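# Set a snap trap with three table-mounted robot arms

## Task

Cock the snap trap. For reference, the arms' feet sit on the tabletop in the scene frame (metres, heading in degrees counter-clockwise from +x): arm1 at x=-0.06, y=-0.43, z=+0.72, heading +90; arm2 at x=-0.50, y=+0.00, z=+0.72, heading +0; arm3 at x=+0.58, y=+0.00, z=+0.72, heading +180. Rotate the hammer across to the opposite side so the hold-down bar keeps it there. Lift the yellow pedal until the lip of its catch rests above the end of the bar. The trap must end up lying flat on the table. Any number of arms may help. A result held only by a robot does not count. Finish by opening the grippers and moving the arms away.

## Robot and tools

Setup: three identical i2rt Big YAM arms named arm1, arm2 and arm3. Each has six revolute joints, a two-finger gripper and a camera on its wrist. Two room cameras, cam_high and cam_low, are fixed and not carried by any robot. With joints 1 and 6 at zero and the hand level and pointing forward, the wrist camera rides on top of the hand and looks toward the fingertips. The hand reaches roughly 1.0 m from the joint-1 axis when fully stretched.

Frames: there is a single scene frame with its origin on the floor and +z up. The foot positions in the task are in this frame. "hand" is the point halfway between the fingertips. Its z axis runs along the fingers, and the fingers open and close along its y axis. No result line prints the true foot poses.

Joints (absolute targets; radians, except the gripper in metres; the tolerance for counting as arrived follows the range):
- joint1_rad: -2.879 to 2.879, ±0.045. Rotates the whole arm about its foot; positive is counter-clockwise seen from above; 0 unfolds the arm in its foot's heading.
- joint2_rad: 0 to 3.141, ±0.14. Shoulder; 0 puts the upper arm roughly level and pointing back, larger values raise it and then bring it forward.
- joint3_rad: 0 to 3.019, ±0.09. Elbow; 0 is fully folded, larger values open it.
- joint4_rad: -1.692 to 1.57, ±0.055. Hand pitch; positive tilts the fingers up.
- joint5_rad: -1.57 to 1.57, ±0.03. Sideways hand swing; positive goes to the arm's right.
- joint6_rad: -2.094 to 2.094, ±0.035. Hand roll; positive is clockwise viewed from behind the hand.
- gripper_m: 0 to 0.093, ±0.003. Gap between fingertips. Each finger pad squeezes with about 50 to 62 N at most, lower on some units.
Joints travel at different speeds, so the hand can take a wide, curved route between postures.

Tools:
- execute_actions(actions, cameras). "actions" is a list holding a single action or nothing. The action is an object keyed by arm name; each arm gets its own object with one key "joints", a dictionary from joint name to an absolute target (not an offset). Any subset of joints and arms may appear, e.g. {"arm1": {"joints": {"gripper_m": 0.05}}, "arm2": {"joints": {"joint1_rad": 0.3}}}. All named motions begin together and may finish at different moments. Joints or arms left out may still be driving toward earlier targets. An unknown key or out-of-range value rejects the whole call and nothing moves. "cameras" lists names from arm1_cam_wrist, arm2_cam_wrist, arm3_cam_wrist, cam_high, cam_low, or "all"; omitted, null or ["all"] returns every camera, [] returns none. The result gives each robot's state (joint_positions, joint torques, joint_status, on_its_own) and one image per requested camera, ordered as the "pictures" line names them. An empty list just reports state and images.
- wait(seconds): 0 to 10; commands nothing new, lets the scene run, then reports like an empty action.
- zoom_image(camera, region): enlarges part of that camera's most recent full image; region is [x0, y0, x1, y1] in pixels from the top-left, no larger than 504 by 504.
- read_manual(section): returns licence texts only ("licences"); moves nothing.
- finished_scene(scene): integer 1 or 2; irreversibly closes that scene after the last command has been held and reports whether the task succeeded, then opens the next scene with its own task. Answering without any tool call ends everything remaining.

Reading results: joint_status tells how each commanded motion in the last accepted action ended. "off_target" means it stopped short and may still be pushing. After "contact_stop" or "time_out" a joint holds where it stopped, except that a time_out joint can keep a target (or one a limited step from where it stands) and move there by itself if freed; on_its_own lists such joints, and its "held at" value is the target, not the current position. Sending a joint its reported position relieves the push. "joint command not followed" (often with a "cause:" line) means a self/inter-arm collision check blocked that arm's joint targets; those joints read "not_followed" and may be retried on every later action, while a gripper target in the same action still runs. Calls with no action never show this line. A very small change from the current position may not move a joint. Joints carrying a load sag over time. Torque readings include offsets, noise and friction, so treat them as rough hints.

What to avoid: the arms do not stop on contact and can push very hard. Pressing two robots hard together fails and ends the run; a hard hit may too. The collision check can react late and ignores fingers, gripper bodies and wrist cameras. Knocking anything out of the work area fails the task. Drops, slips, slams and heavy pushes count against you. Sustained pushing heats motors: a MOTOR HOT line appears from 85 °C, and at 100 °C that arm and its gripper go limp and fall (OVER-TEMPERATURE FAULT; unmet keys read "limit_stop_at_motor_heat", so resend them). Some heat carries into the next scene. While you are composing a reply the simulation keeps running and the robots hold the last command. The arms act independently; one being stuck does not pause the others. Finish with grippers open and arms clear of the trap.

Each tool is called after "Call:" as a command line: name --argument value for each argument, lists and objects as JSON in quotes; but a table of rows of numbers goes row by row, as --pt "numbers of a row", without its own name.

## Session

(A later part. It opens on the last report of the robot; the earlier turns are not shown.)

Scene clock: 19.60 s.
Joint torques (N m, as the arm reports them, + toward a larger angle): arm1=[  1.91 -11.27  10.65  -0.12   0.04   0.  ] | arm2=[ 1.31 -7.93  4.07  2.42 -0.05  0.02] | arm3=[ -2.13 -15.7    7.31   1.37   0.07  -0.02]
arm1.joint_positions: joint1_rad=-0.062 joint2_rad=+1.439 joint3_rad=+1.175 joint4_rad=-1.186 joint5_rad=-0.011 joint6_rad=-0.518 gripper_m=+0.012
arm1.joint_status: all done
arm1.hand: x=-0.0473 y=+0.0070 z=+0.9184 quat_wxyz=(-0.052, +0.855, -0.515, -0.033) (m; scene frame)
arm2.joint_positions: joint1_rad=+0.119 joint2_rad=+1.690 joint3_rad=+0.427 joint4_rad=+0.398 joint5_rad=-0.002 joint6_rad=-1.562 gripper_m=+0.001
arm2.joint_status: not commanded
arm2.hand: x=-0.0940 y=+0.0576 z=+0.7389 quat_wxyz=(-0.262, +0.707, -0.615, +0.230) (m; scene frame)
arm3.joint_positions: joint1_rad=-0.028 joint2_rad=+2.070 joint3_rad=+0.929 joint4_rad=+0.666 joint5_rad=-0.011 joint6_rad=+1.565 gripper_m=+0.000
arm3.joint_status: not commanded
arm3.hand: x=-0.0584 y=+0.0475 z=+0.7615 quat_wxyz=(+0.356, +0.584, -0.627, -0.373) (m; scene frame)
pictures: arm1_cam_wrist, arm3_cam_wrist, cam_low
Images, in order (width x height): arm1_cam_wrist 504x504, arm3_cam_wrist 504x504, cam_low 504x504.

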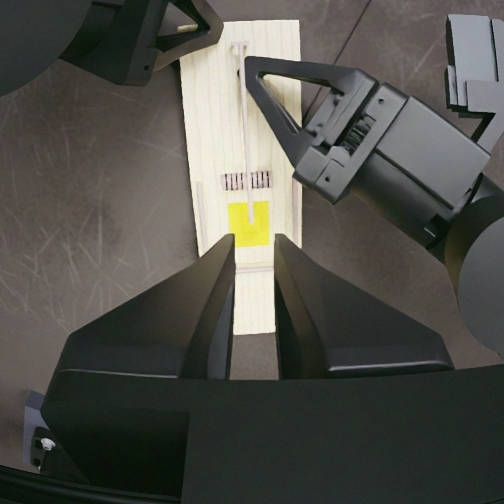

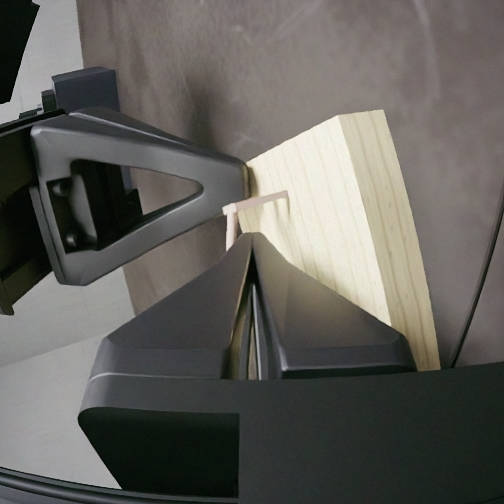

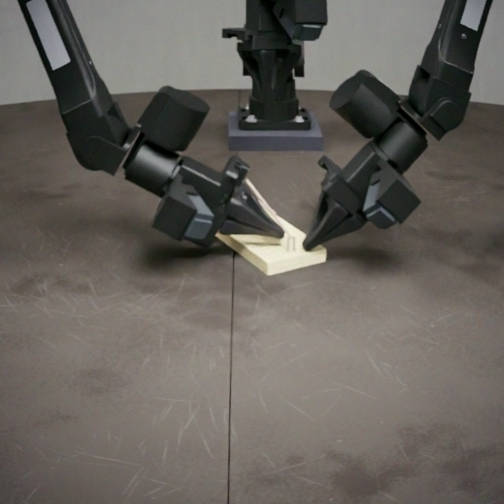

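Call:
execute_actions --actions '[{"arm3":{"joints":{"joint1_rad":0.03}},"arm2":{"joints":{"joint2_rad":1.71}}}]' --cameras '["arm1_cam_wrist"]'

Call:
execute_actions --actions '[{"arm3":{"joints":{"joint2_rad":2.0}}}]' --cameras '["arm3_cam_wrist","arm1_cam_wrist","cam_low"]'

Scene clock: 20.47 s.
Joint torques (N m, as the arm reports them, + toward a larger angle): arm1=[  0.91 -11.74  10.54   0.34  -0.04   0.01] | arm2=[ 1.58 -7.02  4.01  2.28 -0.07  0.03] | arm3=[ -1.94 -15.68   7.31   1.39   0.07  -0.02]
arm1.joint_positions: joint1_rad=-0.062 joint2_rad=+1.439 joint3_rad=+1.175 joint4_rad=-1.186 joint5_rad=-0.011 joint6_rad=-0.518 gripper_m=+0.012
arm1.joint_status: not commanded
arm1.hand: x=-0.0473 y=+0.0070 z=+0.9184 quat_wxyz=(-0.052, +0.855, -0.515, -0.033) (m; scene frame)
arm2.joint_positions: joint1_rad=+0.119 joint2_rad=+1.696 joint3_rad=+0.427 joint4_rad=+0.401 joint5_rad=-0.002 joint6_rad=-1.562 gripper_m=+0.001
arm2.joint_status: all done
arm2.hand: x=-0.0946 y=+0.0575 z=+0.7369 quat_wxyz=(-0.261, +0.707, -0.616, +0.229) (m; scene frame)
arm3.joint_positions: joint1_rad=+0.031 joint2_rad=+2.070 joint3_rad=+0.929 joint4_rad=+0.666 joint5_rad=-0.011 joint6_rad=+1.565 gripper_m=+0.000
arm3.joint_status: all done
arm3.hand: x=-0.0601 y=+0.0094 z=+0.7619 quat_wxyz=(+0.367, +0.602, -0.609, -0.363) (m; scene frame)
pictures: arm1_cam_wrist
Images, in order (width x height): arm1_cam_wrist 504x504.

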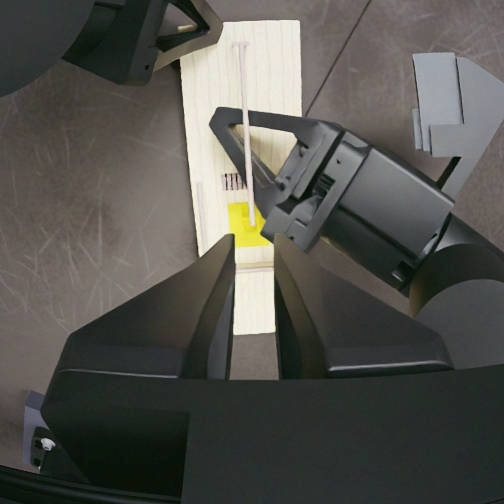

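Scene clock: 21.37 s.
Joint torques (N m, as the arm reports them, + toward a larger angle): arm1=[  1.14 -12.23  10.55   0.15   0.     0.07] | arm2=[ 1.4  -6.95  4.04  2.23 -0.06  0.03] | arm3=[ -1.93 -16.82   7.39   1.58   0.06  -0.02]
arm1.joint_positions: joint1_rad=-0.062 joint2_rad=+1.439 joint3_rad=+1.175 joint4_rad=-1.186 joint5_rad=-0.011 joint6_rad=-0.518 gripper_m=+0.012
arm1.joint_status: not commanded
arm1.hand: x=-0.0473 y=+0.0070 z=+0.9184 quat_wxyz=(-0.052, +0.855, -0.515, -0.033) (m; scene frame)
arm2.joint_positions: joint1_rad=+0.119 joint2_rad=+1.696 joint3_rad=+0.427 joint4_rad=+0.401 joint5_rad=-0.002 joint6_rad=-1.562 gripper_m=+0.001
arm2.joint_status: not commanded
arm2.hand: x=-0.0946 y=+0.0575 z=+0.7369 quat_wxyz=(-0.261, +0.707, -0.616, +0.229) (m; scene frame)
arm3.joint_positions: joint1_rad=+0.031 joint2_rad=+2.005 joint3_rad=+0.935 joint4_rad=+0.663 joint5_rad=-0.011 joint6_rad=+1.565 gripper_m=+0.000
arm3.joint_status: all done
arm3.hand: x=-0.0722 y=+0.0101 z=+0.8043 quat_wxyz=(+0.387, +0.589, -0.596, -0.383) (m; scene frame)
pictures: arm1_cam_wrist, arm3_cam_wrist, cam_low
Images, in order (width x height): arm1_cam_wrist 504x504, arm3_cam_wrist 504x504, cam_low 504x504.

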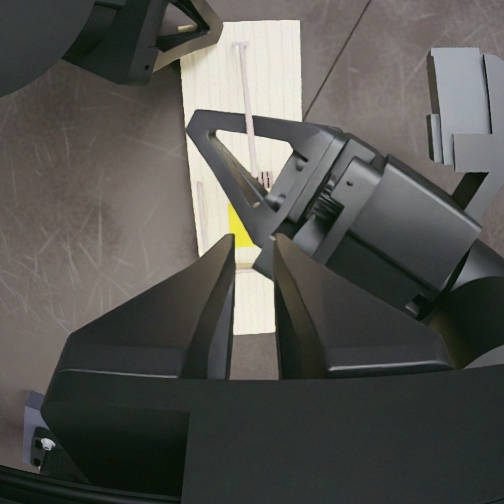

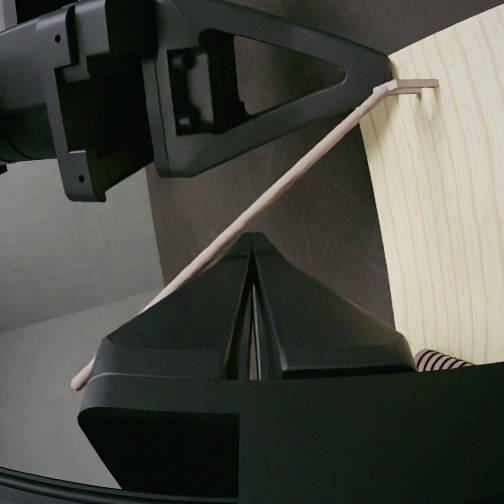

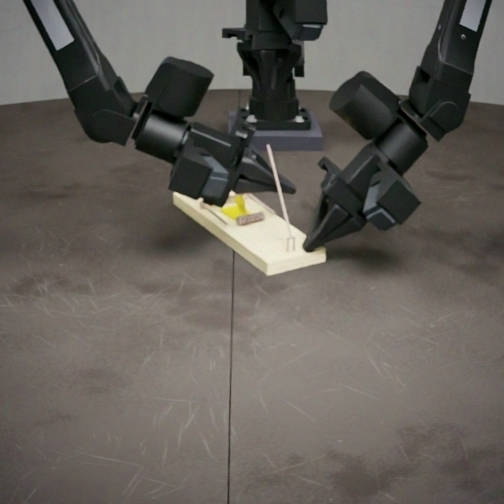

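Call:
execute_actions --actions '[{"arm3":{"joints":{"joint1_rad":-0.06,"joint3_rad":0.99,"joint2_rad":2.02}}}]' --cameras '["cam_high","arm1_cam_wrist","cam_low"]'

Scene clock: 22.30 s.
Joint torques (N m, as the arm reports them, + toward a larger angle): arm1=[  0.23 -11.32  10.64   0.11   0.01  -0.01] | arm2=[ 1.37 -7.07  4.11  2.29 -0.08  0.02] | arm3=[ -1.13 -16.02   7.59   1.65   0.07  -0.02]
arm1.joint_positions: joint1_rad=-0.062 joint2_rad=+1.439 joint3_rad=+1.175 joint4_rad=-1.186 joint5_rad=-0.011 joint6_rad=-0.518 gripper_m=+0.012
arm1.joint_status: not commanded
arm1.hand: x=-0.0473 y=+0.0070 z=+0.9184 quat_wxyz=(-0.052, +0.855, -0.515, -0.033) (m; scene frame)
arm2.joint_positions: joint1_rad=+0.119 joint2_rad=+1.696 joint3_rad=+0.427 joint4_rad=+0.401 joint5_rad=-0.002 joint6_rad=-1.562 gripper_m=+0.001
arm2.joint_status: not commanded
arm2.hand: x=-0.0946 y=+0.0575 z=+0.7369 quat_wxyz=(-0.261, +0.707, -0.616, +0.229) (m; scene frame)
arm3.joint_positions: joint1_rad=-0.069 joint2_rad=+2.005 joint3_rad=+0.957 joint4_rad=+0.663 joint5_rad=-0.012 joint6_rad=+1.565 gripper_m=+0.000
arm3.joint_status: all done
arm3.hand: x=-0.0773 y=+0.0760 z=+0.8126 quat_wxyz=(+0.373, +0.556, -0.620, -0.409) (m; scene frame)
pictures: arm1_cam_wrist, cam_high, cam_low
Images, in order (width x height): arm1_cam_wrist 504x504, cam_high 504x504, cam_low 504x504.

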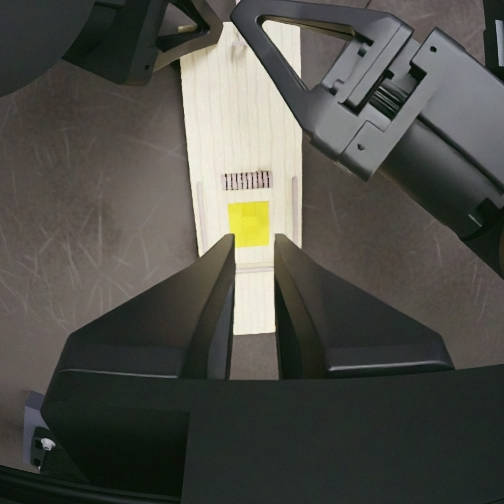

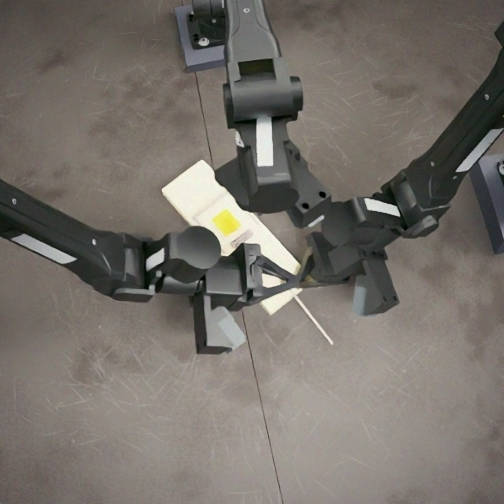

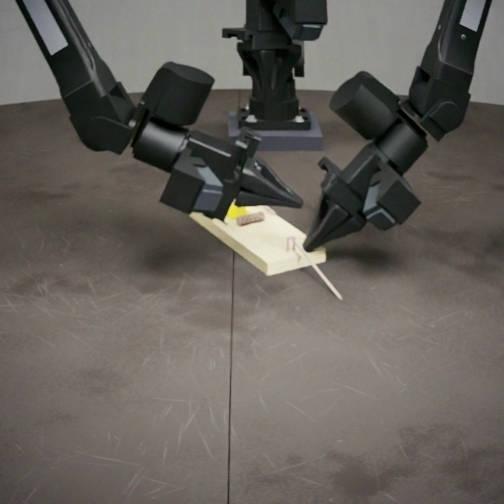

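Call:
execute_actions --actions '[{"arm3":{"joints":{"joint1_rad":0.285,"joint2_rad":1.80,"joint3_rad":0.73,"joint4_rad":0.38,"joint6_rad":-1.57}}}]' --cameras '["cam_high","arm3_cam_wrist","cam_low"]'

Scene clock: 25.30 s.
Joint torques (N m, as the arm reports them, + toward a larger angle): arm1=[  1.86 -12.17  10.66   0.19   0.02   0.05] | arm2=[ 1.34 -6.97  4.09  2.34 -0.05  0.01] | arm3=[ -2.7  -13.8    4.41   1.22   0.05  -0.01]
arm1.joint_positions: joint1_rad=-0.062 joint2_rad=+1.439 joint3_rad=+1.175 joint4_rad=-1.186 joint5_rad=-0.011 joint6_rad=-0.518 gripper_m=+0.012
arm1.joint_status: not commanded
arm1.hand: x=-0.0473 y=+0.0070 z=+0.9184 quat_wxyz=(-0.052, +0.855, -0.515, -0.033) (m; scene frame)
arm2.joint_positions: joint1_rad=+0.119 joint2_rad=+1.696 joint3_rad=+0.427 joint4_rad=+0.401 joint5_rad=-0.002 joint6_rad=-1.562 gripper_m=+0.001
arm2.joint_status: not commanded
arm2.hand: x=-0.0946 y=+0.0575 z=+0.7369 quat_wxyz=(-0.261, +0.707, -0.616, +0.229) (m; scene frame)
arm3.joint_positions: joint1_rad=+0.295 joint2_rad=+1.799 joint3_rad=+0.738 joint4_rad=+0.396 joint5_rad=-0.014 joint6_rad=-1.561 gripper_m=+0.000
arm3.joint_status: all done
arm3.hand: x=+0.0435 y=-0.1369 z=+0.7930 quat_wxyz=(-0.256, +0.557, +0.708, -0.351) (m; scene frame)
pictures: arm3_cam_wrist, cam_high, cam_low
Images, in order (width x height): arm3_cam_wrist 504x504, cam_high 504x504, cam_low 504x504.

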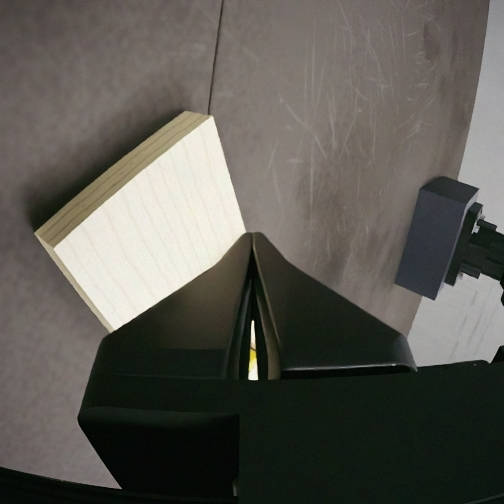

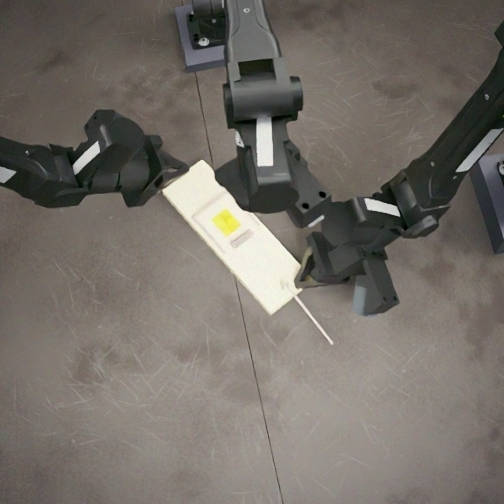

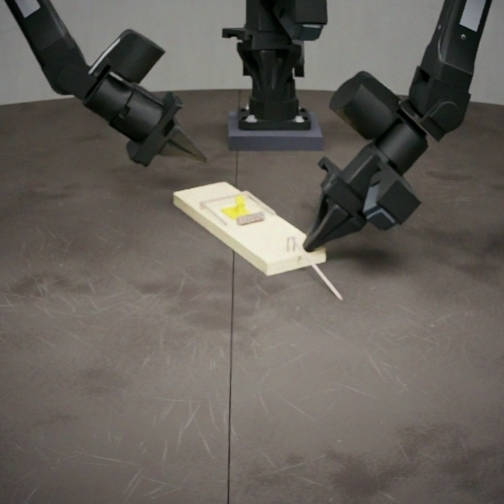

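Call:
execute_actions --actions '[{"arm3":{"joints":{"joint1_rad":0.265,"joint2_rad":1.92}},"arm1":{"joints":{"joint1_rad":-0.245,"joint2_rad":1.45,"joint3_rad":0.825,"joint4_rad":-0.925,"joint6_rad":0.84,"gripper_m":0.025}}}]' --cameras '["arm1_cam_wrist","arm3_cam_wrist","cam_low"]'

Scene clock: 27.53 s.
Joint torques (N m, as the arm reports them, + toward a larger angle): arm1=[ 0.75 -9.71  7.77  1.08  0.    0.13] | arm2=[ 1.45 -6.91  4.11  2.33 -0.06  0.02] | arm3=[ -2.57 -11.97   3.65   0.8    0.05   0.01]
arm1.joint_positions: joint1_rad=-0.255 joint2_rad=+1.443 joint3_rad=+0.818 joint4_rad=-0.939 joint5_rad=-0.009 joint6_rad=+0.831 gripper_m=+0.025
arm1.joint_status: all done
arm1.hand: x=+0.0180 y=-0.0868 z=+0.7925 quat_wxyz=(+0.000, +0.254, -0.967, -0.005) (m; scene frame)
arm2.joint_positions: joint1_rad=+0.119 joint2_rad=+1.696 joint3_rad=+0.427 joint4_rad=+0.401 joint5_rad=-0.003 joint6_rad=-1.562 gripper_m=+0.001
arm2.joint_status: not commanded
arm2.hand: x=-0.0946 y=+0.0575 z=+0.7369 quat_wxyz=(-0.261, +0.707, -0.616, +0.228) (m; scene frame)
arm3.joint_positions: joint1_rad=+0.273 joint2_rad=+1.887 joint3_rad=+0.739 joint4_rad=+0.404 joint5_rad=-0.014 joint6_rad=-1.563 gripper_m=+0.000
arm3.joint_status: all done
arm3.hand: x=+0.0528 y=-0.1230 z=+0.7482 quat_wxyz=(-0.237, +0.575, +0.715, -0.319) (m; scene frame)
pictures: arm1_cam_wrist, arm3_cam_wrist, cam_low
Images, in order (width x height): arm1_cam_wrist 504x504, arm3_cam_wrist 504x504, cam_low 504x504.

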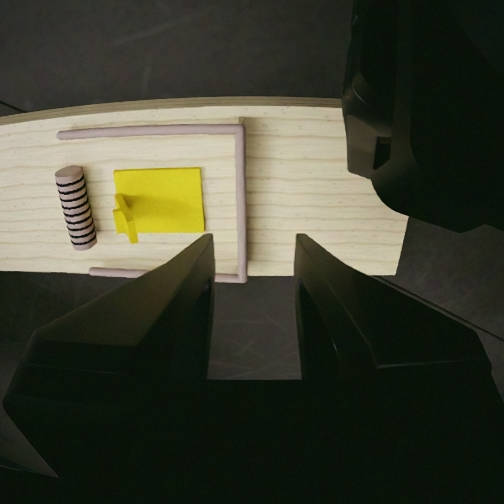

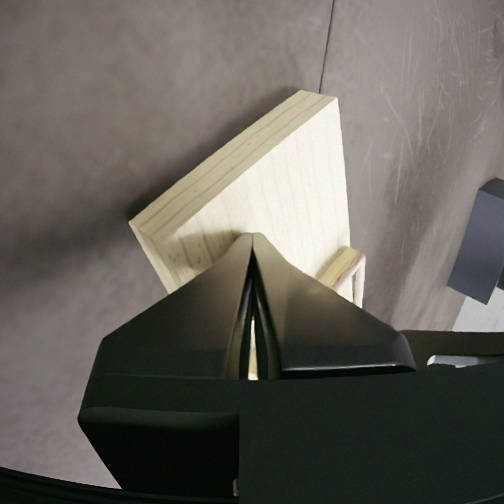

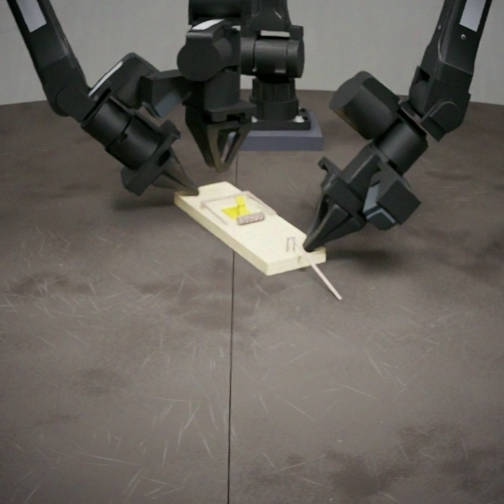

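Call:
execute_actions --actions '[{"arm1":{"joints":{"joint1_rad":-0.19,"joint2_rad":1.485,"joint3_rad":0.755,"joint4_rad":-0.835,"joint6_rad":0.885,"gripper_m":0.02}}}]' --cameras '["arm1_cam_wrist","arm3_cam_wrist","cam_low"]'

Call:
zoom_image --camera "cam_low" --region '[120, 80, 320, 260]'

Scene clock: 28.50 s.
Joint torques (N m, as the arm reports them, + toward a larger angle): arm1=[-0.36 -9.43  7.    1.27  0.02  0.15] | arm2=[ 1.28 -7.01  3.99  2.33 -0.05  0.03] | arm3=[ -2.55 -11.94   3.65   0.8    0.05   0.01]
arm1.joint_positions: joint1_rad=-0.196 joint2_rad=+1.478 joint3_rad=+0.751 joint4_rad=-0.849 joint5_rad=-0.009 joint6_rad=+0.876 gripper_m=+0.020
arm1.joint_status: all done
arm1.hand: x=-0.0047 y=-0.0962 z=+0.7613 quat_wxyz=(+0.003, +0.261, -0.965, +0.000) (m; scene frame)
arm2.joint_positions: joint1_rad=+0.119 joint2_rad=+1.696 joint3_rad=+0.427 joint4_rad=+0.401 joint5_rad=-0.003 joint6_rad=-1.562 gripper_m=+0.001
arm2.joint_status: not commanded
arm2.hand: x=-0.0946 y=+0.0575 z=+0.7369 quat_wxyz=(-0.261, +0.707, -0.616, +0.228) (m; scene frame)
arm3.joint_positions: joint1_rad=+0.273 joint2_rad=+1.887 joint3_rad=+0.739 joint4_rad=+0.404 joint5_rad=-0.014 joint6_rad=-1.563 gripper_m=+0.000
arm3.joint_status: not commanded
arm3.hand: x=+0.0528 y=-0.1230 z=+0.7482 quat_wxyz=(-0.237, +0.575, +0.715, -0.319) (m; scene frame)
pictures: arm1_cam_wrist, arm3_cam_wrist, cam_low
Images, in order (width x height): arm1_cam_wrist 504x504, arm3_cam_wrist 504x504, cam_low 504x504.

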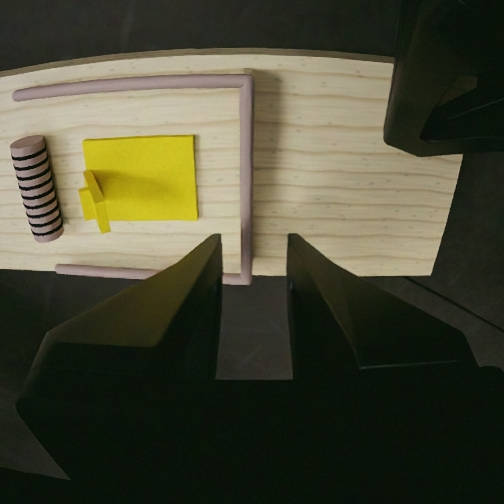

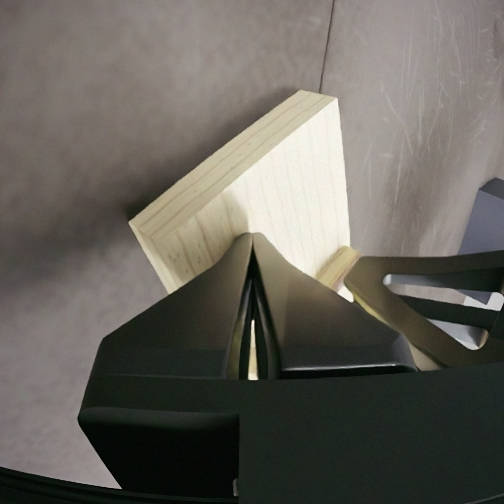

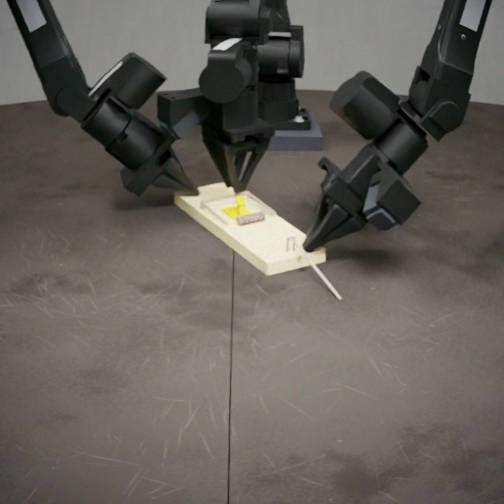

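Region (120, 80, 320, 260) of cam_low's 504x504 image, scaled by 2.520, with more detail than that image has; it fills the top 454 rows of this view, and the rest is white.

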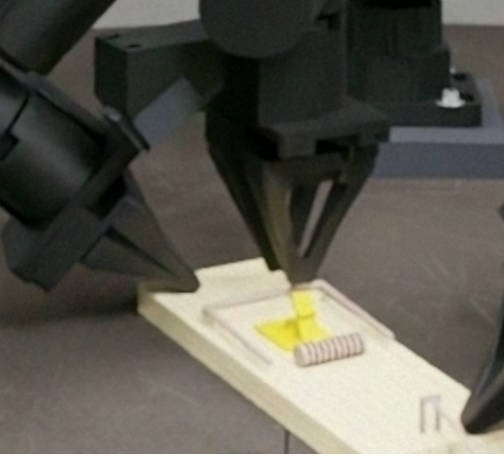

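Call:
execute_actions --actions '[{"arm1":{"joints":{"joint2_rad":1.53,"joint3_rad":0.745,"joint4_rad":-0.785}}}]' --cameras '["arm1_cam_wrist","arm3_cam_wrist"]'

Scene clock: 29.30 s.
Joint torques (N m, as the arm reports them, + toward a larger angle): arm1=[  0.04 -10.09   6.21   0.82   0.02   0.11] | arm2=[ 1.31 -7.1   4.01  2.3  -0.06  0.02] | arm3=[ -2.55 -11.93   3.65   0.8    0.05   0.01]
arm1.joint_positions: joint1_rad=-0.196 joint2_rad=+1.521 joint3_rad=+0.748 joint4_rad=-0.800 joint5_rad=-0.009 joint6_rad=+0.876 gripper_m=+0.020
arm1.joint_status: all done
arm1.hand: x=-0.0038 y=-0.0909 z=+0.7467 quat_wxyz=(+0.002, +0.261, -0.965, -0.002) (m; scene frame)
arm2.joint_positions: joint1_rad=+0.119 joint2_rad=+1.696 joint3_rad=+0.427 joint4_rad=+0.401 joint5_rad=-0.003 joint6_rad=-1.562 gripper_m=+0.001
arm2.joint_status: not commanded
arm2.hand: x=-0.0946 y=+0.0575 z=+0.7369 quat_wxyz=(-0.261, +0.707, -0.616, +0.228) (m; scene frame)
arm3.joint_positions: joint1_rad=+0.273 joint2_rad=+1.887 joint3_rad=+0.739 joint4_rad=+0.404 joint5_rad=-0.014 joint6_rad=-1.563 gripper_m=+0.000
arm3.joint_status: not commanded
arm3.hand: x=+0.0528 y=-0.1230 z=+0.7482 quat_wxyz=(-0.237, +0.575, +0.715, -0.319) (m; scene frame)
pictures: arm1_cam_wrist, arm3_cam_wrist
Images, in order (width x height): arm1_cam_wrist 504x504, arm3_cam_wrist 504x504.

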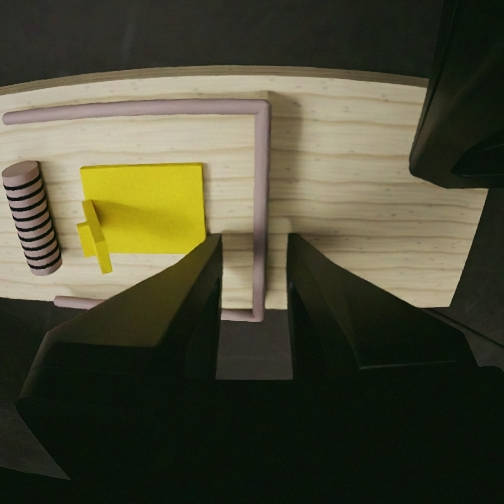

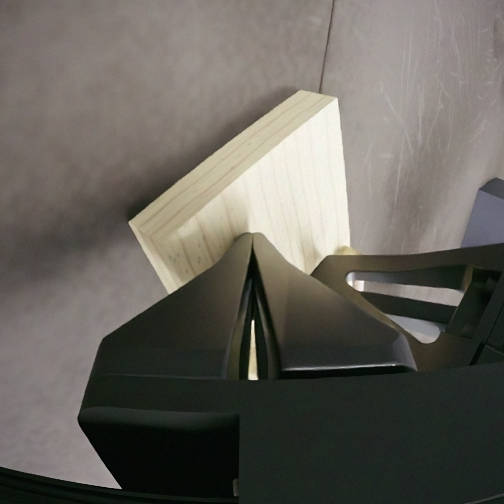

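Call:
execute_actions --actions '[{"arm1":{"joints":{"gripper_m":0.0}}}]' --cameras '[]'

Call:
execute_actions --actions '[{"arm1":{"joints":{"joint1_rad":-0.165,"joint2_rad":1.455,"joint3_rad":0.855,"joint4_rad":-0.93,"joint6_rad":0.905}}}]' --cameras '["arm1_cam_wrist","cam_low"]'

Scene clock: 29.97 s.
Joint torques (N m, as the arm reports them, + toward a larger angle): arm1=[-1.   -9.61  6.58  1.03 -0.12  0.11] | arm2=[ 1.42 -7.08  4.    2.28 -0.05  0.01] | arm3=[ -2.54 -11.85   3.63   0.8    0.     0.01]
arm1.joint_positions: joint1_rad=-0.196 joint2_rad=+1.521 joint3_rad=+0.746 joint4_rad=-0.799 joint5_rad=-0.005 joint6_rad=+0.878 gripper_m=+0.002
arm1.joint_status: all done
arm1.hand: x=-0.0033 y=-0.0918 z=+0.7462 quat_wxyz=(+0.001, +0.260, -0.966, +0.000) (m; scene frame)
arm2.joint_positions: joint1_rad=+0.120 joint2_rad=+1.696 joint3_rad=+0.427 joint4_rad=+0.401 joint5_rad=-0.003 joint6_rad=-1.562 gripper_m=+0.001
arm2.joint_status: not commanded
arm2.hand: x=-0.0946 y=+0.0577 z=+0.7369 quat_wxyz=(-0.261, +0.708, -0.616, +0.228) (m; scene frame)
arm3.joint_positions: joint1_rad=+0.273 joint2_rad=+1.887 joint3_rad=+0.739 joint4_rad=+0.404 joint5_rad=-0.012 joint6_rad=-1.563 gripper_m=+0.000
arm3.joint_status: not commanded
arm3.hand: x=+0.0527 y=-0.1228 z=+0.7482 quat_wxyz=(-0.238, +0.575, +0.715, -0.319) (m; scene frame)
pictures: none
No camera images: the call's "cameras" was empty. Leave "cameras" out to get every camera's image.

Scene clock: 30.77 s.
Joint torques (N m, as the arm reports them, + toward a larger angle): arm1=[  1.03 -15.54  11.    -0.9   -0.19   0.12] | arm2=[ 1.18 -7.3   4.06  2.17 -0.01  0.02] | arm3=[ -2.56 -12.06   3.67   0.8    0.09   0.01]
arm1.joint_positions: joint1_rad=-0.185 joint2_rad=+1.493 joint3_rad=+0.795 joint4_rad=-0.902 joint5_rad=-0.004 joint6_rad=+0.901 gripper_m=+0.002
arm1.joint_status: all done
arm1.hand: x=-0.0064 y=-0.0885 z=+0.7693 quat_wxyz=(+0.006, +0.254, -0.967, +0.012) (m; scene frame)
arm2.joint_positions: joint1_rad=+0.120 joint2_rad=+1.696 joint3_rad=+0.427 joint4_rad=+0.404 joint5_rad=-0.003 joint6_rad=-1.562 gripper_m=+0.001
arm2.joint_status: not commanded
arm2.hand: x=-0.0940 y=+0.0578 z=+0.7374 quat_wxyz=(-0.262, +0.707, -0.615, +0.229) (m; scene frame)
arm3.joint_positions: joint1_rad=+0.273 joint2_rad=+1.886 joint3_rad=+0.740 joint4_rad=+0.404 joint5_rad=-0.015 joint6_rad=-1.563 gripper_m=+0.000
arm3.joint_status: not commanded
arm3.hand: x=+0.0524 y=-0.1233 z=+0.7489 quat_wxyz=(-0.237, +0.574, +0.715, -0.320) (m; scene frame)
pictures: arm1_cam_wrist, cam_low
Images, in order (width x height): arm1_cam_wrist 504x504, cam_low 504x504.

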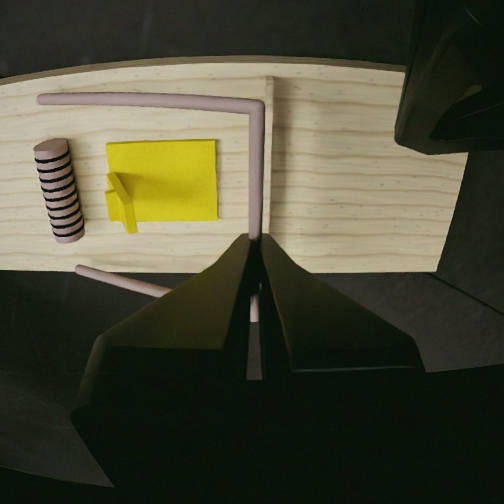

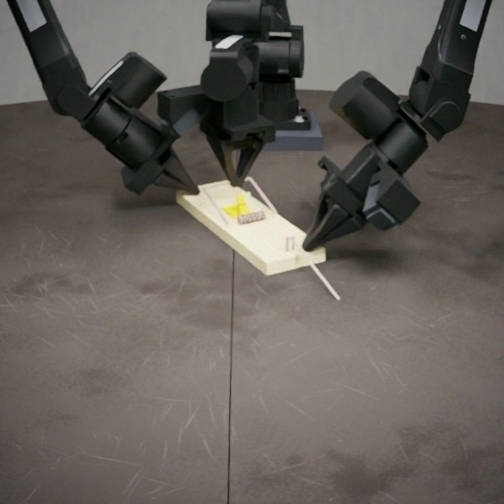

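Call:
execute_actions --actions '[{"arm1":{"joints":{"joint1_rad":-0.105,"joint2_rad":1.46,"joint3_rad":0.975,"joint4_rad":-1.0,"joint6_rad":0.95}},"arm3":{"joints":{"joint2_rad":1.94,"joint3_rad":0.72,"joint4_rad":0.36}}}]' --cameras '["arm1_cam_wrist","cam_low"]'

Scene clock: 32.73 s.
Joint torques (N m, as the arm reports them, + toward a larger angle): arm1=[  2.24 -14.2   13.86   0.09  -0.54   0.05] | arm2=[ 0.9  -6.94  4.08  2.11  0.07  0.02] | arm3=[ -1.98 -10.46   2.91  -0.02  -0.19   0.01]
arm1.joint_positions: joint1_rad=-0.135 joint2_rad=+1.493 joint3_rad=+0.883 joint4_rad=-0.998 joint5_rad=+0.006 joint6_rad=+0.950 gripper_m=+0.002
arm1.joint_status: joint3_rad time_out (moved +0.087 of +0.180); the others done
arm1.on_its_own: joint3_rad reads +0.883 and still pushes toward +0.975 since a time_out
arm1.hand: x=-0.0201 y=-0.0684 z=+0.7959 quat_wxyz=(+0.002, +0.254, -0.967, +0.018) (m; scene frame)
arm2.joint_positions: joint1_rad=+0.124 joint2_rad=+1.696 joint3_rad=+0.427 joint4_rad=+0.404 joint5_rad=-0.006 joint6_rad=-1.562 gripper_m=+0.001
arm2.joint_status: not commanded
arm2.hand: x=-0.0944 y=+0.0600 z=+0.7374 quat_wxyz=(-0.263, +0.709, -0.613, +0.228) (m; scene frame)
arm3.joint_positions: joint1_rad=+0.268 joint2_rad=+1.886 joint3_rad=+0.740 joint4_rad=+0.404 joint5_rad=-0.007 joint6_rad=-1.563 gripper_m=+0.000
arm3.joint_status: all done
arm3.hand: x=+0.0515 y=-0.1191 z=+0.7488 quat_wxyz=(-0.241, +0.578, +0.713, -0.317) (m; scene frame)
pictures: arm1_cam_wrist, cam_low
Images, in order (width x height): arm1_cam_wrist 504x504, cam_low 504x504.

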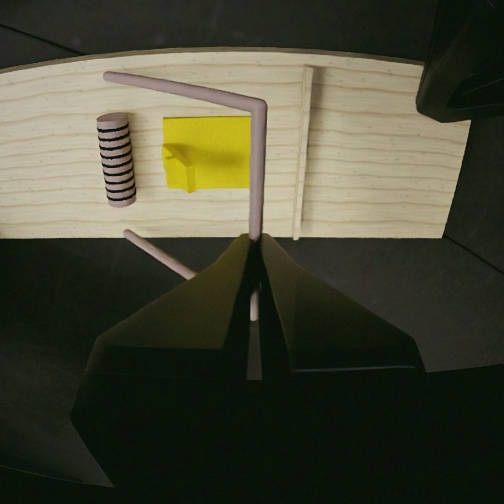

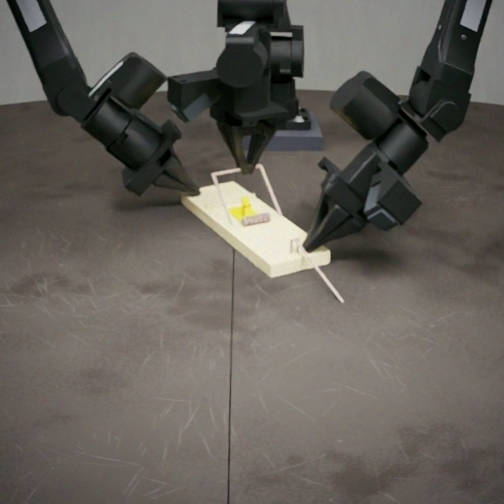

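Call:
execute_actions --actions '[{"arm2":{"joints":{"joint2_rad":1.65,"joint3_rad":0.41}},"arm3":{"joints":{"joint2_rad":1.96,"joint3_rad":0.70,"joint4_rad":0.34}}}]' --cameras '[]'

Call:
execute_actions --actions '[{"arm2":{"joints":{"joint1_rad":0.225}}}]' --cameras '[]'

Call:
execute_actions --actions '[{"arm2":{"joints":{"joint2_rad":1.715}}}]' --cameras '["arm2_cam_wrist","cam_low"]'

Scene clock: 34.43 s.
Joint torques (N m, as the arm reports them, + toward a larger angle): arm1=[  2.34 -14.21  14.16   0.25  -0.52   0.03] | arm2=[ 1.09 -8.49  3.77  2.18  0.09  0.01] | arm3=[-1.48 -9.17  1.41 -0.59 -0.32  0.02]
arm1.joint_positions: joint1_rad=-0.135 joint2_rad=+1.493 joint3_rad=+0.883 joint4_rad=-0.999 joint5_rad=+0.007 joint6_rad=+0.950 gripper_m=+0.002
arm1.joint_status: not commanded
arm1.on_its_own: joint3_rad reads +0.883 and still pushes toward +0.975 since a time_out
arm1.hand: x=-0.0200 y=-0.0687 z=+0.7959 quat_wxyz=(+0.001, +0.254, -0.967, +0.018) (m; scene frame)
arm2.joint_positions: joint1_rad=+0.124 joint2_rad=+1.658 joint3_rad=+0.414 joint4_rad=+0.404 joint5_rad=-0.006 joint6_rad=-1.562 gripper_m=+0.001
arm2.joint_status: all done
arm2.hand: x=-0.0950 y=+0.0601 z=+0.7482 quat_wxyz=(-0.272, +0.706, -0.611, +0.235) (m; scene frame)
arm3.joint_positions: joint1_rad=+0.262 joint2_rad=+1.887 joint3_rad=+0.740 joint4_rad=+0.398 joint5_rad=-0.004 joint6_rad=-1.564 gripper_m=+0.000
arm3.joint_status: joint4_rad time_out (moved -0.006 of -0.064); the others done
arm3.on_its_own: joint4_rad reads +0.398 and still pushes toward +0.340 since a time_out
arm3.hand: x=+0.0519 y=-0.1152 z=+0.7471 quat_wxyz=(-0.241, +0.581, +0.712, -0.313) (m; scene frame)
pictures: none
No camera images: the call's "cameras" was empty. Leave "cameras" out to get every camera's image.

not run: a stop came earlier in this reply.

not run: a stop came earlier in this reply.

Call:
execute_actions --actions '[{"arm2":{"joints":{"joint1_rad":0.225}}}]' --cameras '[]'

Call:
execute_actions --actions '[{"arm2":{"joints":{"joint2_rad":1.715}}}]' --cameras '["arm2_cam_wrist","cam_low"]'

Scene clock: 35.20 s.
Joint torques (N m, as the arm reports them, + toward a larger angle): arm1=[  2.69 -13.83  14.05  -0.02  -0.63   0.01] | arm2=[ 0.92 -8.6   3.74  2.23  0.04  0.01] | arm3=[-1.54 -9.19  1.4  -0.6  -0.32  0.02]
arm1.joint_positions: joint1_rad=-0.135 joint2_rad=+1.493 joint3_rad=+0.883 joint4_rad=-0.999 joint5_rad=+0.007 joint6_rad=+0.950 gripper_m=+0.002
arm1.joint_status: not commanded
arm1.on_its_own: joint3_rad reads +0.883 and still pushes toward +0.975 since a time_out
arm1.hand: x=-0.0199 y=-0.0685 z=+0.7960 quat_wxyz=(+0.001, +0.254, -0.967, +0.018) (m; scene frame)
arm2.joint_positions: joint1_rad=+0.221 joint2_rad=+1.658 joint3_rad=+0.414 joint4_rad=+0.404 joint5_rad=-0.005 joint6_rad=-1.563 gripper_m=+0.001
arm2.joint_status: all done
arm2.hand: x=-0.1028 y=+0.0989 z=+0.7478 quat_wxyz=(-0.282, +0.735, -0.576, +0.222) (m; scene frame)
arm3.joint_positions: joint1_rad=+0.262 joint2_rad=+1.887 joint3_rad=+0.740 joint4_rad=+0.398 joint5_rad=-0.004 joint6_rad=-1.564 gripper_m=+0.000
arm3.joint_status: not commanded
arm3.on_its_own: joint4_rad reads +0.398 and still pushes toward +0.340 since a time_out
arm3.hand: x=+0.0519 y=-0.1152 z=+0.7471 quat_wxyz=(-0.241, +0.580, +0.712, -0.313) (m; scene frame)
pictures: none
No camera images: the call's "cameras" was empty. Leave "cameras" out to get every camera's image.

Scene clock: 35.90 s.
Joint torques (N m, as the arm reports them, + toward a larger angle): arm1=[  2.83 -14.5   13.87   0.29  -0.54   0.05] | arm2=[ 0.83 -8.31  3.09  2.05  0.03  0.02] | arm3=[-1.49 -9.19  1.41 -0.6  -0.32  0.02]
arm1.joint_positions: joint1_rad=-0.135 joint2_rad=+1.493 joint3_rad=+0.883 joint4_rad=-0.999 joint5_rad=+0.007 joint6_rad=+0.950 gripper_m=+0.002
arm1.joint_status: not commanded
arm1.on_its_own: joint3_rad reads +0.883 and still pushes toward +0.975 since a time_out
arm1.hand: x=-0.0199 y=-0.0685 z=+0.7960 quat_wxyz=(+0.001, +0.254, -0.967, +0.018) (m; scene frame)
arm2.joint_positions: joint1_rad=+0.221 joint2_rad=+1.717 joint3_rad=+0.414 joint4_rad=+0.404 joint5_rad=-0.005 joint6_rad=-1.563 gripper_m=+0.001
arm2.joint_status: all done
arm2.hand: x=-0.1133 y=+0.0960 z=+0.7251 quat_wxyz=(-0.260, +0.743, -0.582, +0.205) (m; scene frame)
arm3.joint_positions: joint1_rad=+0.262 joint2_rad=+1.887 joint3_rad=+0.740 joint4_rad=+0.398 joint5_rad=-0.004 joint6_rad=-1.564 gripper_m=+0.000
arm3.joint_status: not commanded
arm3.on_its_own: joint4_rad reads +0.398 and still pushes toward +0.340 since a time_out
arm3.hand: x=+0.0519 y=-0.1152 z=+0.7471 quat_wxyz=(-0.241, +0.580, +0.712, -0.313) (m; scene frame)
pictures: arm2_cam_wrist, cam_low
Images, in order (width x height): arm2_cam_wrist 504x504, cam_low 504x504.

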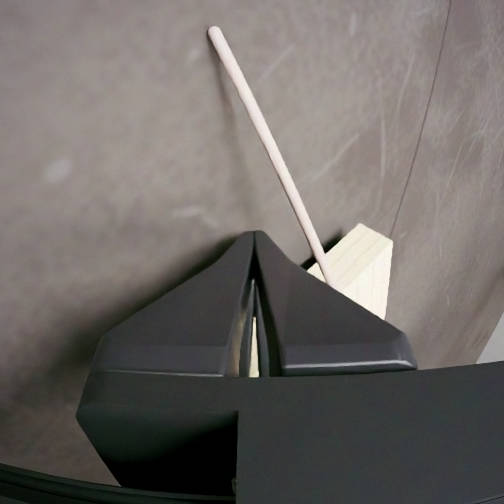

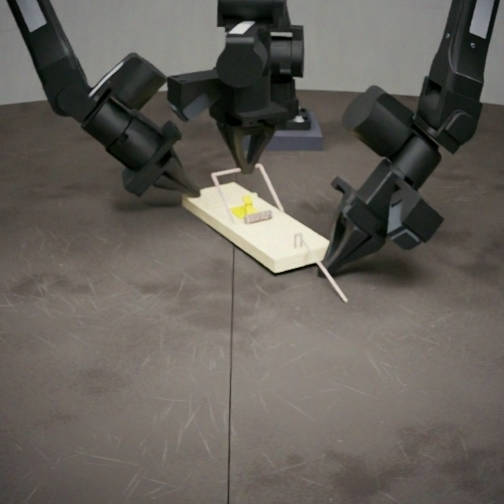

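Call:
execute_actions --actions '[{"arm1":{"joints":{"joint1_rad":-0.035,"joint2_rad":1.58,"joint3_rad":1.09,"joint4_rad":-0.98,"joint6_rad":1.0}},"arm2":{"joints":{"joint1_rad":0.195}}}]' --cameras '["arm1_cam_wrist","cam_low"]'

Scene clock: 38.10 s.
Joint torques (N m, as the arm reports them, + toward a larger angle): arm1=[  4.35 -10.53  15.49   2.7   -1.25   0.09] | arm2=[-1.49 -8.06  3.38  2.12  0.86  0.04] | arm3=[-0.6  -9.15  1.43 -0.56 -0.61  0.03]
arm1.joint_positions: joint1_rad=-0.089 joint2_rad=+1.557 joint3_rad=+0.967 joint4_rad=-1.043 joint5_rad=+0.025 joint6_rad=+0.999 gripper_m=+0.002
arm1.joint_status: joint1_rad time_out (moved +0.046 of +0.100); joint3_rad time_out (moved +0.084 of +0.207); joint4_rad time_out (moved -0.044 of +0.019); the others done
arm1.on_its_own: joint1_rad reads -0.089 and still pushes toward -0.035 since a time_out; joint3_rad reads +0.967 and still pushes toward +1.080 since a time_out; joint4_rad reads -1.043 and still pushes toward -0.980 since a time_out
arm1.hand: x=-0.0322 y=-0.0445 z=+0.7993 quat_wxyz=(-0.004, +0.253, -0.967, +0.033) (m; scene frame)
arm2.joint_positions: joint1_rad=+0.214 joint2_rad=+1.717 joint3_rad=+0.412 joint4_rad=+0.404 joint5_rad=-0.026 joint6_rad=-1.562 gripper_m=+0.001
arm2.joint_status: all done
arm2.hand: x=-0.1145 y=+0.0964 z=+0.7249 quat_wxyz=(-0.265, +0.743, -0.582, +0.197) (m; scene frame)
arm3.joint_positions: joint1_rad=+0.252 joint2_rad=+1.887 joint3_rad=+0.739 joint4_rad=+0.397 joint5_rad=+0.004 joint6_rad=-1.564 gripper_m=+0.000
arm3.joint_status: not commanded
arm3.on_its_own: joint4_rad reads +0.397 and still pushes toward +0.340 since a time_out
arm3.hand: x=+0.0509 y=-0.1088 z=+0.7468 quat_wxyz=(-0.245, +0.585, +0.709, -0.309) (m; scene frame)
pictures: arm1_cam_wrist, cam_low
Images, in order (width x height): arm1_cam_wrist 504x504, cam_low 504x504.

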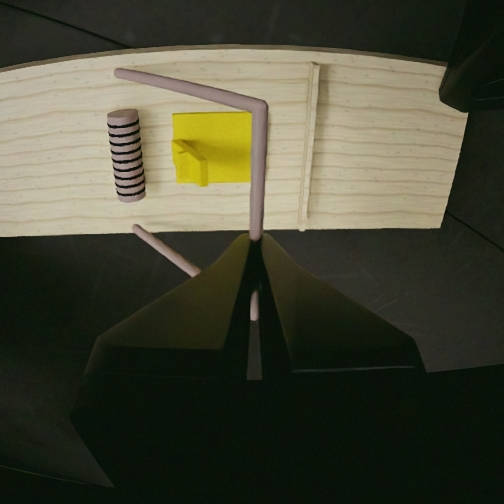

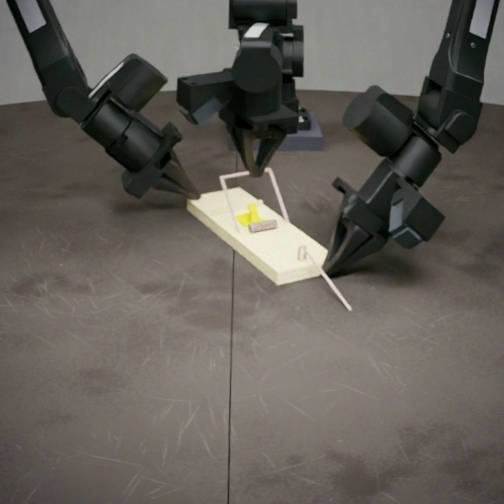

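Call:
execute_actions --actions '[{"arm1":{"joints":{"joint2_rad":1.53,"joint3_rad":1.05,"joint4_rad":-1.02,"joint1_rad":-0.06}},"arm3":{"joints":{"joint1_rad":0.19,"joint2_rad":1.93,"joint3_rad":0.76,"joint4_rad":0.36}}}]' --cameras '["arm1_cam_wrist","cam_low"]'

Scene clock: 38.97 s.
Joint torques (N m, as the arm reports them, + toward a larger angle): arm1=[  1.73 -15.16  13.26   1.16  -0.98   0.03] | arm2=[-1.48 -8.2   3.53  2.13  0.95  0.02] | arm3=[ -3.91 -11.28   5.42   0.38   0.32   0.02]
arm1.joint_positions: joint1_rad=-0.089 joint2_rad=+1.557 joint3_rad=+0.967 joint4_rad=-1.046 joint5_rad=+0.019 joint6_rad=+1.002 gripper_m=+0.002
arm1.joint_status: all done
arm1.hand: x=-0.0332 y=-0.0452 z=+0.7993 quat_wxyz=(-0.001, +0.252, -0.967, +0.033) (m; scene frame)
arm2.joint_positions: joint1_rad=+0.215 joint2_rad=+1.716 joint3_rad=+0.410 joint4_rad=+0.404 joint5_rad=-0.029 joint6_rad=-1.562 gripper_m=+0.001
arm2.joint_status: not commanded
arm2.hand: x=-0.1154 y=+0.0973 z=+0.7249 quat_wxyz=(-0.266, +0.743, -0.582, +0.196) (m; scene frame)
arm3.joint_positions: joint1_rad=+0.214 joint2_rad=+1.887 joint3_rad=+0.747 joint4_rad=+0.394 joint5_rad=-0.021 joint6_rad=-1.564 gripper_m=+0.000
arm3.joint_status: all done
arm3.hand: x=+0.0444 y=-0.0932 z=+0.7486 quat_wxyz=(-0.244, +0.594, +0.700, -0.313) (m; scene frame)
pictures: arm1_cam_wrist, cam_low
Images, in order (width x height): arm1_cam_wrist 504x504, cam_low 504x504.

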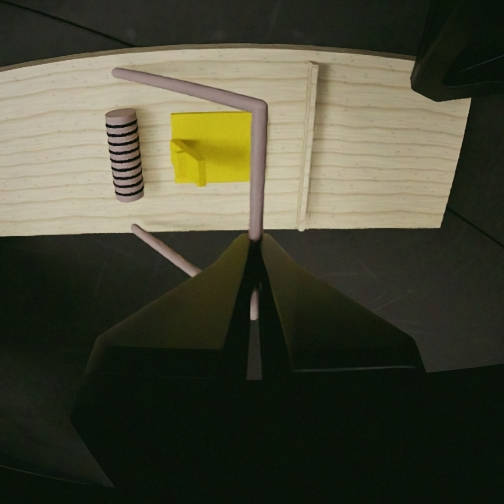

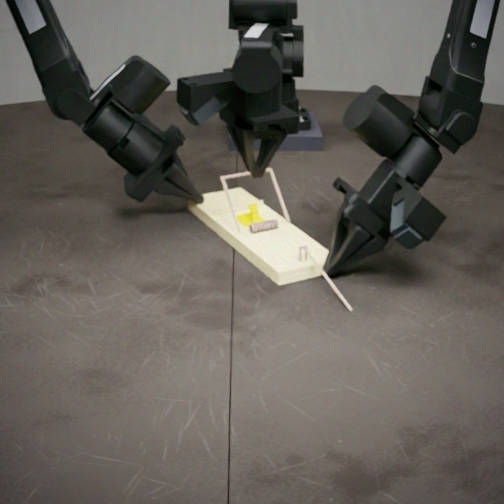

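Call:
execute_actions --actions '[{"arm1":{"joints":{"joint2_rad":1.535,"joint3_rad":1.16,"joint4_rad":-1.02,"joint1_rad":-0.02,"joint6_rad":1.03}},"arm3":{"joints":{"joint1_rad":0.215,"joint2_rad":1.96,"joint3_rad":0.73,"joint4_rad":0.35}}}]' --cameras '["arm1_cam_wrist","cam_low"]'

Scene clock: 41.00 s.
Joint torques (N m, as the arm reports them, + toward a larger angle): arm1=[  3.2  -15.99  15.76   1.49  -0.68   0.04] | arm2=[-1.63 -8.02  3.55  2.15  0.94  0.01] | arm3=[-1.73 -9.32  3.13  0.07  0.26  0.03]
arm1.joint_positions: joint1_rad=-0.057 joint2_rad=+1.566 joint3_rad=+1.035 joint4_rad=-1.055 joint5_rad=+0.009 joint6_rad=+1.030 gripper_m=+0.002
arm1.joint_status: joint3_rad time_out (moved +0.067 of +0.193); the others done
arm1.on_its_own: joint3_rad reads +1.035 and still pushes toward +1.147 since a time_out
arm1.hand: x=-0.0466 y=-0.0170 z=+0.8173 quat_wxyz=(-0.004, +0.253, -0.967, +0.008) (m; scene frame)
arm2.joint_positions: joint1_rad=+0.215 joint2_rad=+1.714 joint3_rad=+0.409 joint4_rad=+0.404 joint5_rad=-0.029 joint6_rad=-1.562 gripper_m=+0.001
arm2.joint_status: not commanded
arm2.hand: x=-0.1157 y=+0.0972 z=+0.7253 quat_wxyz=(-0.266, +0.743, -0.581, +0.196) (m; scene frame)
arm3.joint_positions: joint1_rad=+0.215 joint2_rad=+1.889 joint3_rad=+0.747 joint4_rad=+0.391 joint5_rad=-0.019 joint6_rad=-1.564 gripper_m=+0.000
arm3.joint_status: all done
arm3.hand: x=+0.0452 y=-0.0931 z=+0.7473 quat_wxyz=(-0.243, +0.595, +0.700, -0.311) (m; scene frame)
pictures: arm1_cam_wrist, cam_low
Images, in order (width x height): arm1_cam_wrist 504x504, cam_low 504x504.

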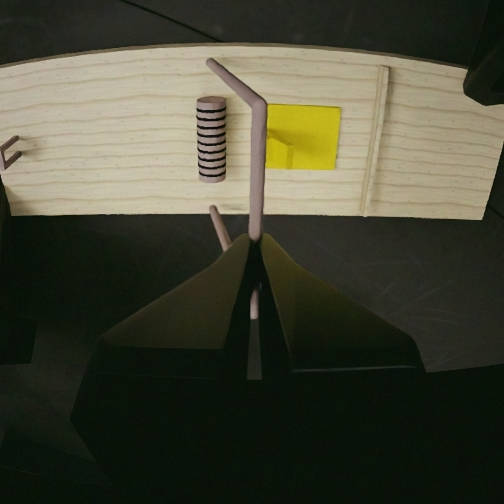

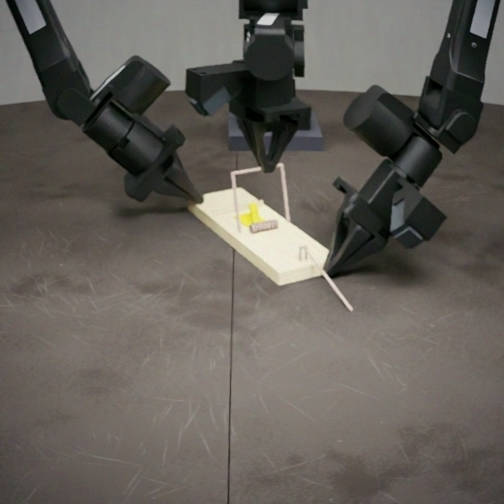

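Call:
execute_actions --actions '[{"arm1":{"joints":{"joint2_rad":1.68,"joint3_rad":1.27,"joint4_rad":-1.0,"joint1_rad":0.035,"joint6_rad":1.08}}}]' --cameras '["arm1_cam_wrist","cam_low"]'

Scene clock: 43.27 s.
Joint torques (N m, as the arm reports them, + toward a larger angle): arm1=[  2.43 -15.33  15.87   2.64  -0.7    0.03] | arm2=[-1.78 -8.03  3.61  2.14  1.02  0.03] | arm3=[-1.77 -9.31  3.13  0.09  0.06  0.03]
arm1.joint_positions: joint1_rad=+0.000 joint2_rad=+1.676 joint3_rad=+1.155 joint4_rad=-1.055 joint5_rad=+0.010 joint6_rad=+1.081 gripper_m=+0.002
arm1.joint_status: joint3_rad time_out (moved +0.121 of +0.235); joint4_rad time_out (moved +0.000 of +0.055); the others done
arm1.on_its_own: joint3_rad reads +1.155 and still pushes toward +1.268 since a time_out; joint4_rad reads -1.055 and still pushes toward -1.000 since a time_out
arm1.hand: x=-0.0711 y=+0.0289 z=+0.8110 quat_wxyz=(-0.006, +0.256, -0.967, +0.003) (m; scene frame)
arm2.joint_positions: joint1_rad=+0.217 joint2_rad=+1.714 joint3_rad=+0.408 joint4_rad=+0.404 joint5_rad=-0.031 joint6_rad=-1.562 gripper_m=+0.001
arm2.joint_status: not commanded
arm2.hand: x=-0.1164 y=+0.0981 z=+0.7251 quat_wxyz=(-0.267, +0.744, -0.581, +0.195) (m; scene frame)
arm3.joint_positions: joint1_rad=+0.215 joint2_rad=+1.889 joint3_rad=+0.747 joint4_rad=+0.391 joint5_rad=-0.014 joint6_rad=-1.564 gripper_m=+0.000
arm3.joint_status: not commanded
arm3.hand: x=+0.0450 y=-0.0922 z=+0.7473 quat_wxyz=(-0.245, +0.596, +0.700, -0.309) (m; scene frame)
pictures: arm1_cam_wrist, cam_low
Images, in order (width x height): arm1_cam_wrist 504x504, cam_low 504x504.

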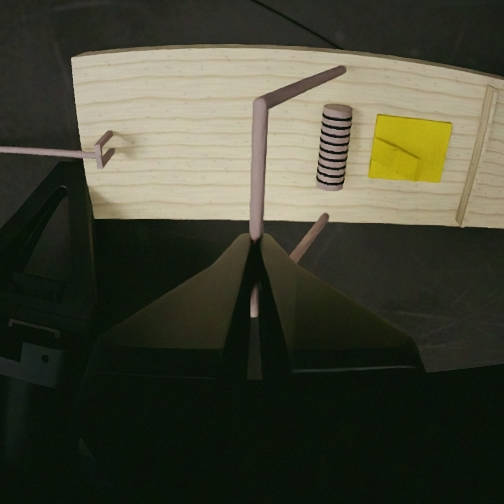

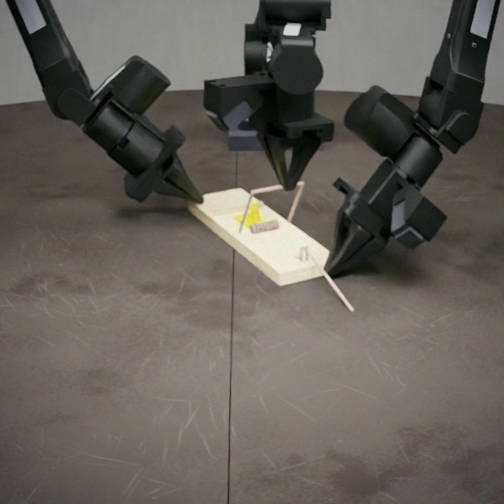

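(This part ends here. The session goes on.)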